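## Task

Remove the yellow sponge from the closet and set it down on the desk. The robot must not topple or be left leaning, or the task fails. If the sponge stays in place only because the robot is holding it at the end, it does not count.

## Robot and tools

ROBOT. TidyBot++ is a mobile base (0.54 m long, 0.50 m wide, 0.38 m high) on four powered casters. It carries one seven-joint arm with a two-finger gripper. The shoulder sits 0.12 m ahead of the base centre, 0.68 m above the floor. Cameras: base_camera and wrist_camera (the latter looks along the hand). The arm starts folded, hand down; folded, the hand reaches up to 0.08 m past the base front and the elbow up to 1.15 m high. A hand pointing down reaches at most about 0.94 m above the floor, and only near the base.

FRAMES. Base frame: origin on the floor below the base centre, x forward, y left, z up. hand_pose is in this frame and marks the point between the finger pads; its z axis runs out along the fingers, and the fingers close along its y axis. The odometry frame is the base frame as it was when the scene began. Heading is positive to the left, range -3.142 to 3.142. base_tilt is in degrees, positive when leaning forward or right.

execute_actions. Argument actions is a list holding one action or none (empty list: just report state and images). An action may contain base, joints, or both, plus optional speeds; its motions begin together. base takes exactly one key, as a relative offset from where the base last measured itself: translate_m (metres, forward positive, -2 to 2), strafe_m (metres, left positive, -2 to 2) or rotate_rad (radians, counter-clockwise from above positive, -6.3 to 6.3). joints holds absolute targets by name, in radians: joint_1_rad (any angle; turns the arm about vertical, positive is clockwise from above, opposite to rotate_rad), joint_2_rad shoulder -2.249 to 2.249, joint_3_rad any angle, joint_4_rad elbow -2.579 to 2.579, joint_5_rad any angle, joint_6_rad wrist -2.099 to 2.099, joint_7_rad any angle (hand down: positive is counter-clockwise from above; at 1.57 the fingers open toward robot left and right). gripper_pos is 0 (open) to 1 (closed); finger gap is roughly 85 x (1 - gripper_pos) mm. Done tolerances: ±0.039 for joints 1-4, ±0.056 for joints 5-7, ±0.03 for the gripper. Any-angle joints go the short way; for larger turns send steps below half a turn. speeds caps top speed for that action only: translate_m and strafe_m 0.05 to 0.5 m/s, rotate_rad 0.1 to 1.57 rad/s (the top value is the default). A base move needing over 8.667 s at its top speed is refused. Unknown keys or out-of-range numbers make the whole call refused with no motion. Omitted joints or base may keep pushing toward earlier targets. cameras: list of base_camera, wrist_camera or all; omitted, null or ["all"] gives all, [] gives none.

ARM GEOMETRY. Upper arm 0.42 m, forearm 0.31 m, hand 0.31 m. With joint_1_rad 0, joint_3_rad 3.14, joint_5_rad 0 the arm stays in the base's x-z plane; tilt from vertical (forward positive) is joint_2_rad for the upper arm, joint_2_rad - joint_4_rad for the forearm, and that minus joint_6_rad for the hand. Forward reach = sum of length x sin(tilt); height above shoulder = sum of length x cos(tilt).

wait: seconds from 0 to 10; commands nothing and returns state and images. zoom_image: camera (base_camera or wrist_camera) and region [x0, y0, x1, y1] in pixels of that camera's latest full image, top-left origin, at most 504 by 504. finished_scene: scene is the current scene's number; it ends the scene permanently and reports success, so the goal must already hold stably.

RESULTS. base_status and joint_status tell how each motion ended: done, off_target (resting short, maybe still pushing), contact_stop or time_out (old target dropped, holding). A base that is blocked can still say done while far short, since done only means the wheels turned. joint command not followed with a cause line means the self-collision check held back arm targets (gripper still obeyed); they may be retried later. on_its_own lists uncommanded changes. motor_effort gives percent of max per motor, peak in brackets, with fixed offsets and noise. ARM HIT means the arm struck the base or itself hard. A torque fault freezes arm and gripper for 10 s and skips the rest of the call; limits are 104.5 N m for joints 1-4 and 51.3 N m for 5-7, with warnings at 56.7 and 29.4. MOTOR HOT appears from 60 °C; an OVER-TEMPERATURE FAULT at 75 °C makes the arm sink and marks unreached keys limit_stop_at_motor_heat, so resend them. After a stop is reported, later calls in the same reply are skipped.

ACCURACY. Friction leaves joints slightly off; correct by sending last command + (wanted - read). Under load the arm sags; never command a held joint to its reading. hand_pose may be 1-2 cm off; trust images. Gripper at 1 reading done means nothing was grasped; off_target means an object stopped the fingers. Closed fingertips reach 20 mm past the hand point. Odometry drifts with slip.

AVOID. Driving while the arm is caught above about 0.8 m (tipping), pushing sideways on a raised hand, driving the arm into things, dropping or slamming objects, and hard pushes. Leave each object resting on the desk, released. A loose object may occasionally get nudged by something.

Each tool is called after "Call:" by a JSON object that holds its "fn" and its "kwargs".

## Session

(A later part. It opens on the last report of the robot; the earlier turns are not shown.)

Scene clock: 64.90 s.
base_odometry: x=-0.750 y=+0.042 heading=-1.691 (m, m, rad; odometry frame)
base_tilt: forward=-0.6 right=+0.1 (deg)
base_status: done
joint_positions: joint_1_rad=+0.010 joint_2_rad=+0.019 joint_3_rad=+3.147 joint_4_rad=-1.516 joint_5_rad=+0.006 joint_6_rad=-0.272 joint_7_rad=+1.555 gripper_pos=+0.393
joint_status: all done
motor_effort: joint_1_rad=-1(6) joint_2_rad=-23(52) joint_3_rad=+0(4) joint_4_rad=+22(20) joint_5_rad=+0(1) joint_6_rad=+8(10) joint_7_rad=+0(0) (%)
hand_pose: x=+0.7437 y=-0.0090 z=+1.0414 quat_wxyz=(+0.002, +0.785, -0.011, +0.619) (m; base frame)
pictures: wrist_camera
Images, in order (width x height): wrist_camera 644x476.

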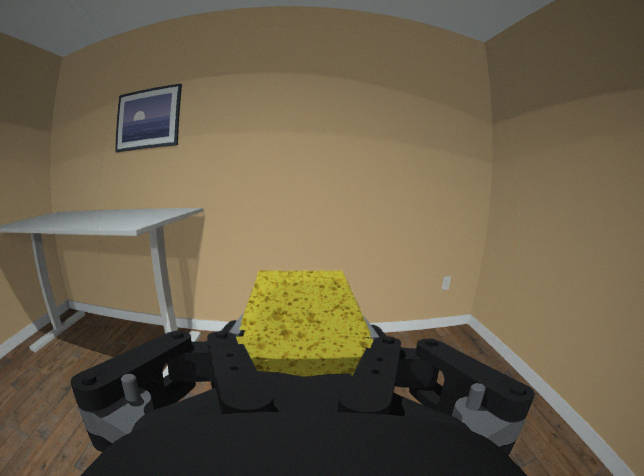

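Call:
{"fn": "execute_actions", "kwargs": {"actions": [{"base":{"strafe_m":1.2}}], "cameras": ["wrist_camera"]}}

Call:
{"fn": "execute_actions", "kwargs": {"actions": [{"base":{"translate_m":0.4}}]}}

Scene clock: 68.93 s.
base_odometry: x=+0.441 y=-0.104 heading=-1.692 (m, m, rad; odometry frame)
base_tilt: forward=-0.6 right=+0.0 (deg)
base_status: done
joint_positions: joint_1_rad=+0.006 joint_2_rad=+0.018 joint_3_rad=+3.144 joint_4_rad=-1.516 joint_5_rad=+0.006 joint_6_rad=-0.272 joint_7_rad=+1.555 gripper_pos=+0.393
joint_status: not commanded
motor_effort: joint_1_rad=-1(4) joint_2_rad=-23(24) joint_3_rad=+0(3) joint_4_rad=+22(22) joint_5_rad=+0(0) joint_6_rad=+8(9) joint_7_rad=+1(0) (%)
hand_pose: x=+0.7436 y=-0.0039 z=+1.0415 quat_wxyz=(+0.000, +0.785, -0.008, +0.619) (m; base frame)
pictures: wrist_camera
Images, in order (width x height): wrist_camera 644x476.

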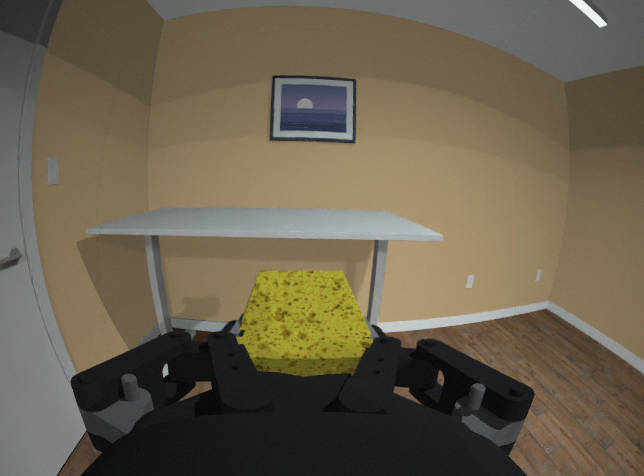

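Scene clock: 71.10 s.
base_odometry: x=+0.393 y=-0.501 heading=-1.692 (m, m, rad; odometry frame)
base_tilt: forward=-0.6 right=+0.0 (deg)
base_status: done
joint_positions: joint_1_rad=+0.006 joint_2_rad=+0.009 joint_3_rad=+3.144 joint_4_rad=-1.515 joint_5_rad=+0.006 joint_6_rad=-0.276 joint_7_rad=+1.555 gripper_pos=+0.393
joint_status: not commanded
motor_effort: joint_1_rad=-1(2) joint_2_rad=-23(27) joint_3_rad=+0(1) joint_4_rad=+22(22) joint_5_rad=+0(0) joint_6_rad=+8(8) joint_7_rad=+0(1) (%)
hand_pose: x=+0.7402 y=-0.0039 z=+1.0464 quat_wxyz=(+0.000, +0.783, -0.008, +0.622) (m; base frame)
pictures: base_camera, wrist_camera
Images, in order (width x height): base_camera 644x364, wrist_camera 644x476.

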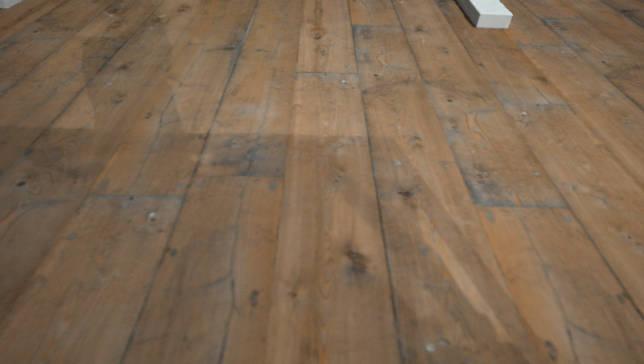

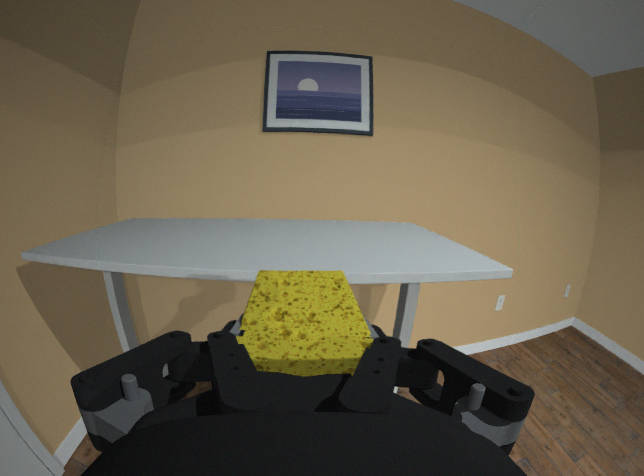

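Similar height as before. Advance and lower.

Call:
{"fn": "execute_actions", "kwargs": {"actions": [{"base":{"translate_m":0.5}}], "cameras": []}}

Call:
{"fn": "execute_actions", "kwargs": {"actions": [{"joints":{"joint_2_rad":0.15,"joint_6_rad":-0.11}}], "cameras": ["wrist_camera"]}}

Call:
{"fn": "execute_actions", "kwargs": {"actions": [{"joints":{"joint_2_rad":0.20,"joint_6_rad":-0.06}}], "cameras": []}}

Scene clock: 73.83 s.
base_odometry: x=+0.333 y=-0.997 heading=-1.691 (m, m, rad; odometry frame)
base_tilt: forward=-0.6 right=+0.0 (deg)
base_status: done
joint_positions: joint_1_rad=+0.006 joint_2_rad=+0.009 joint_3_rad=+3.144 joint_4_rad=-1.514 joint_5_rad=+0.006 joint_6_rad=-0.277 joint_7_rad=+1.555 gripper_pos=+0.393
joint_status: not commanded
motor_effort: joint_1_rad=-1(2) joint_2_rad=-24(27) joint_3_rad=+0(2) joint_4_rad=+22(22) joint_5_rad=+0(0) joint_6_rad=+8(8) joint_7_rad=+1(1) (%)
hand_pose: x=+0.7398 y=-0.0039 z=+1.0469 quat_wxyz=(+0.000, +0.783, -0.008, +0.622) (m; base frame)
pictures: none
No camera images: the call's "cameras" was empty. Leave "cameras" out to get every camera's image.

Scene clock: 74.97 s.
base_odometry: x=+0.333 y=-0.997 heading=-1.691 (m, m, rad; odometry frame)
base_tilt: forward=-0.6 right=+0.1 (deg)
base_status: not commanded
joint_positions: joint_1_rad=+0.006 joint_2_rad=+0.154 joint_3_rad=+3.144 joint_4_rad=-1.513 joint_5_rad=+0.006 joint_6_rad=-0.159 joint_7_rad=+1.555 gripper_pos=+0.393
joint_status: all done
motor_effort: joint_1_rad=-1(1) joint_2_rad=-30(32) joint_3_rad=+0(0) joint_4_rad=+22(23) joint_5_rad=+0(0) joint_6_rad=+8(8) joint_7_rad=+1(1) (%)
hand_pose: x=+0.7978 y=-0.0041 z=+0.9889 quat_wxyz=(+0.000, +0.791, -0.007, +0.612) (m; base frame)
pictures: wrist_camera
Images, in order (width x height): wrist_camera 644x476.

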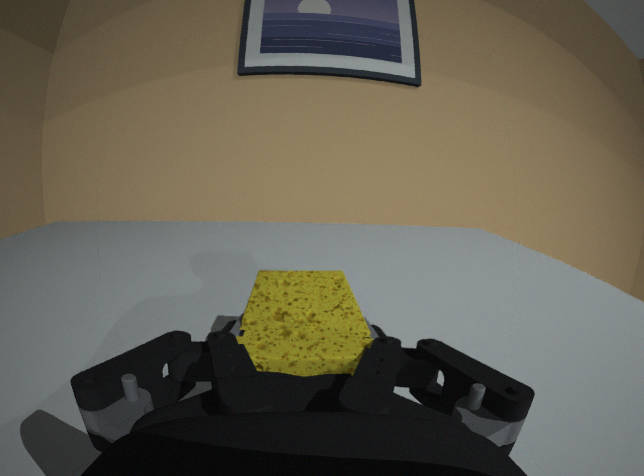

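Scene clock: 75.83 s.
base_odometry: x=+0.333 y=-0.997 heading=-1.691 (m, m, rad; odometry frame)
base_tilt: forward=-0.6 right=+0.1 (deg)
base_status: not commanded
joint_positions: joint_1_rad=+0.006 joint_2_rad=+0.191 joint_3_rad=+3.144 joint_4_rad=-1.513 joint_5_rad=+0.006 joint_6_rad=-0.107 joint_7_rad=+1.555 gripper_pos=+0.393
joint_status: all done
motor_effort: joint_1_rad=-1(1) joint_2_rad=-30(32) joint_3_rad=+0(0) joint_4_rad=+21(22) joint_5_rad=+0(0) joint_6_rad=+8(8) joint_7_rad=+1(1) (%)
hand_pose: x=+0.8130 y=-0.0041 z=+0.9789 quat_wxyz=(+0.000, +0.787, -0.007, +0.617) (m; base frame)
pictures: none
No camera images: the call's "cameras" was empty. Leave "cameras" out to get every camera's image.

Call:
{"fn": "execute_actions", "kwargs": {"actions": [{"joints":{"joint_2_rad":0.24,"joint_6_rad":-0.04}}], "cameras": []}}

Scene clock: 76.67 s.
base_odometry: x=+0.333 y=-0.997 heading=-1.691 (m, m, rad; odometry frame)
base_tilt: forward=-0.6 right=+0.0 (deg)
base_status: not commanded
joint_positions: joint_1_rad=+0.006 joint_2_rad=+0.216 joint_3_rad=+3.144 joint_4_rad=-1.509 joint_5_rad=+0.006 joint_6_rad=-0.079 joint_7_rad=+1.555 gripper_pos=+0.393
joint_status: all done
motor_effort: joint_1_rad=-1(1) joint_2_rad=-30(32) joint_3_rad=+0(0) joint_4_rad=+20(22) joint_5_rad=+0(0) joint_6_rad=+7(9) joint_7_rad=+0(1) (%)
hand_pose: x=+0.8227 y=-0.0041 z=+0.9727 quat_wxyz=(+0.000, +0.785, -0.007, +0.620) (m; base frame)
pictures: none
No camera images: the call's "cameras" was empty. Leave "cameras" out to get every camera's image.

Touching. Release.

Call:
{"fn": "execute_actions", "kwargs": {"actions": [{"joints":{"gripper_pos":0}}], "cameras": []}}

Call:
{"fn": "execute_actions", "kwargs": {"actions": [{"base":{"translate_m":-0.2},"joints":{"joint_2_rad":0.19}}], "cameras": ["wrist_camera"]}}

Scene clock: 77.97 s.
base_odometry: x=+0.333 y=-0.997 heading=-1.691 (m, m, rad; odometry frame)
base_tilt: forward=-0.6 right=+0.1 (deg)
base_status: not commanded
joint_positions: joint_1_rad=+0.006 joint_2_rad=+0.224 joint_3_rad=+3.144 joint_4_rad=-1.509 joint_5_rad=+0.006 joint_6_rad=-0.079 joint_7_rad=+1.555 gripper_pos=+0.000
joint_status: all done
motor_effort: joint_1_rad=-1(1) joint_2_rad=-31(31) joint_3_rad=+0(0) joint_4_rad=+21(21) joint_5_rad=+0(0) joint_6_rad=+8(8) joint_7_rad=+1(1) (%)
hand_pose: x=+0.8250 y=-0.0041 z=+0.9670 quat_wxyz=(+0.000, +0.787, -0.007, +0.617) (m; base frame)
pictures: none
No camera images: the call's "cameras" was empty. Leave "cameras" out to get every camera's image.

Scene clock: 79.67 s.
base_odometry: x=+0.358 y=-0.799 heading=-1.691 (m, m, rad; odometry frame)
base_tilt: forward=-0.6 right=+0.1 (deg)
base_status: done
joint_positions: joint_1_rad=+0.005 joint_2_rad=+0.192 joint_3_rad=+3.143 joint_4_rad=-1.508 joint_5_rad=+0.006 joint_6_rad=-0.079 joint_7_rad=+1.555 gripper_pos=+0.000
joint_status: all done
motor_effort: joint_1_rad=-1(5) joint_2_rad=-30(36) joint_3_rad=+0(3) joint_4_rad=+22(23) joint_5_rad=+0(0) joint_6_rad=+8(9) joint_7_rad=+1(1) (%)
hand_pose: x=+0.8157 y=-0.0032 z=+0.9894 quat_wxyz=(-0.001, +0.777, -0.006, +0.629) (m; base frame)
pictures: wrist_camera
Images, in order (width x height): wrist_camera 644x476.

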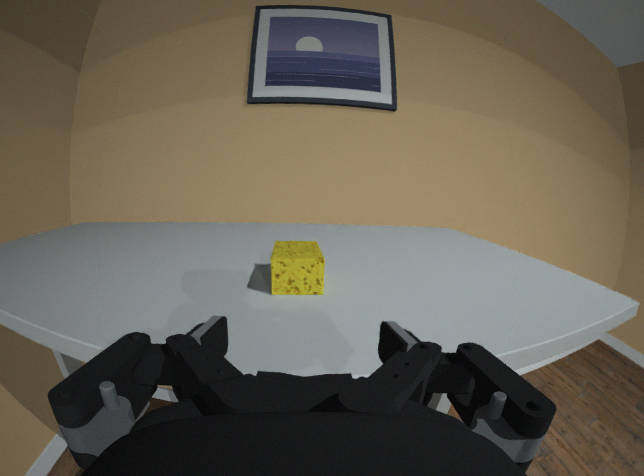

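Call:
{"fn": "execute_actions", "kwargs": {"actions": []}}

Scene clock: 79.83 s.
base_odometry: x=+0.358 y=-0.799 heading=-1.691 (m, m, rad; odometry frame)
base_tilt: forward=-0.6 right=+0.1 (deg)
base_status: done
joint_positions: joint_1_rad=+0.005 joint_2_rad=+0.192 joint_3_rad=+3.143 joint_4_rad=-1.508 joint_5_rad=+0.006 joint_6_rad=-0.079 joint_7_rad=+1.555 gripper_pos=+0.000
joint_status: all done
motor_effort: joint_1_rad=-1(5) joint_2_rad=-30(36) joint_3_rad=+0(3) joint_4_rad=+21(23) joint_5_rad=+0(0) joint_6_rad=+8(9) joint_7_rad=+1(1) (%)
hand_pose: x=+0.8157 y=-0.0032 z=+0.9894 quat_wxyz=(-0.001, +0.777, -0.006, +0.629) (m; base frame)
pictures: base_camera, wrist_camera
Images, in order (width x height): base_camera 644x364, wrist_camera 644x476.

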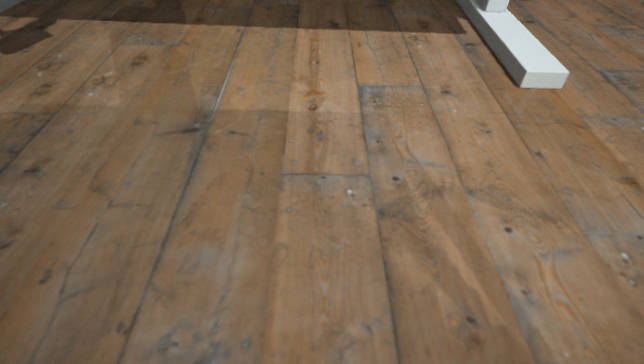

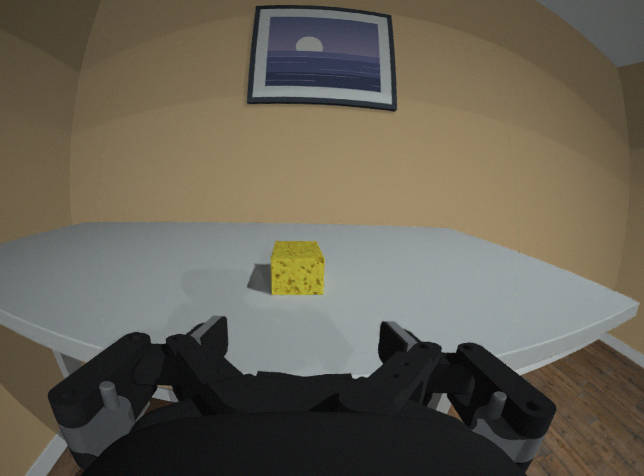

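Call:
{"fn": "finished_scene", "kwargs": {"scene": 2}}

The scene is finished: the task was done.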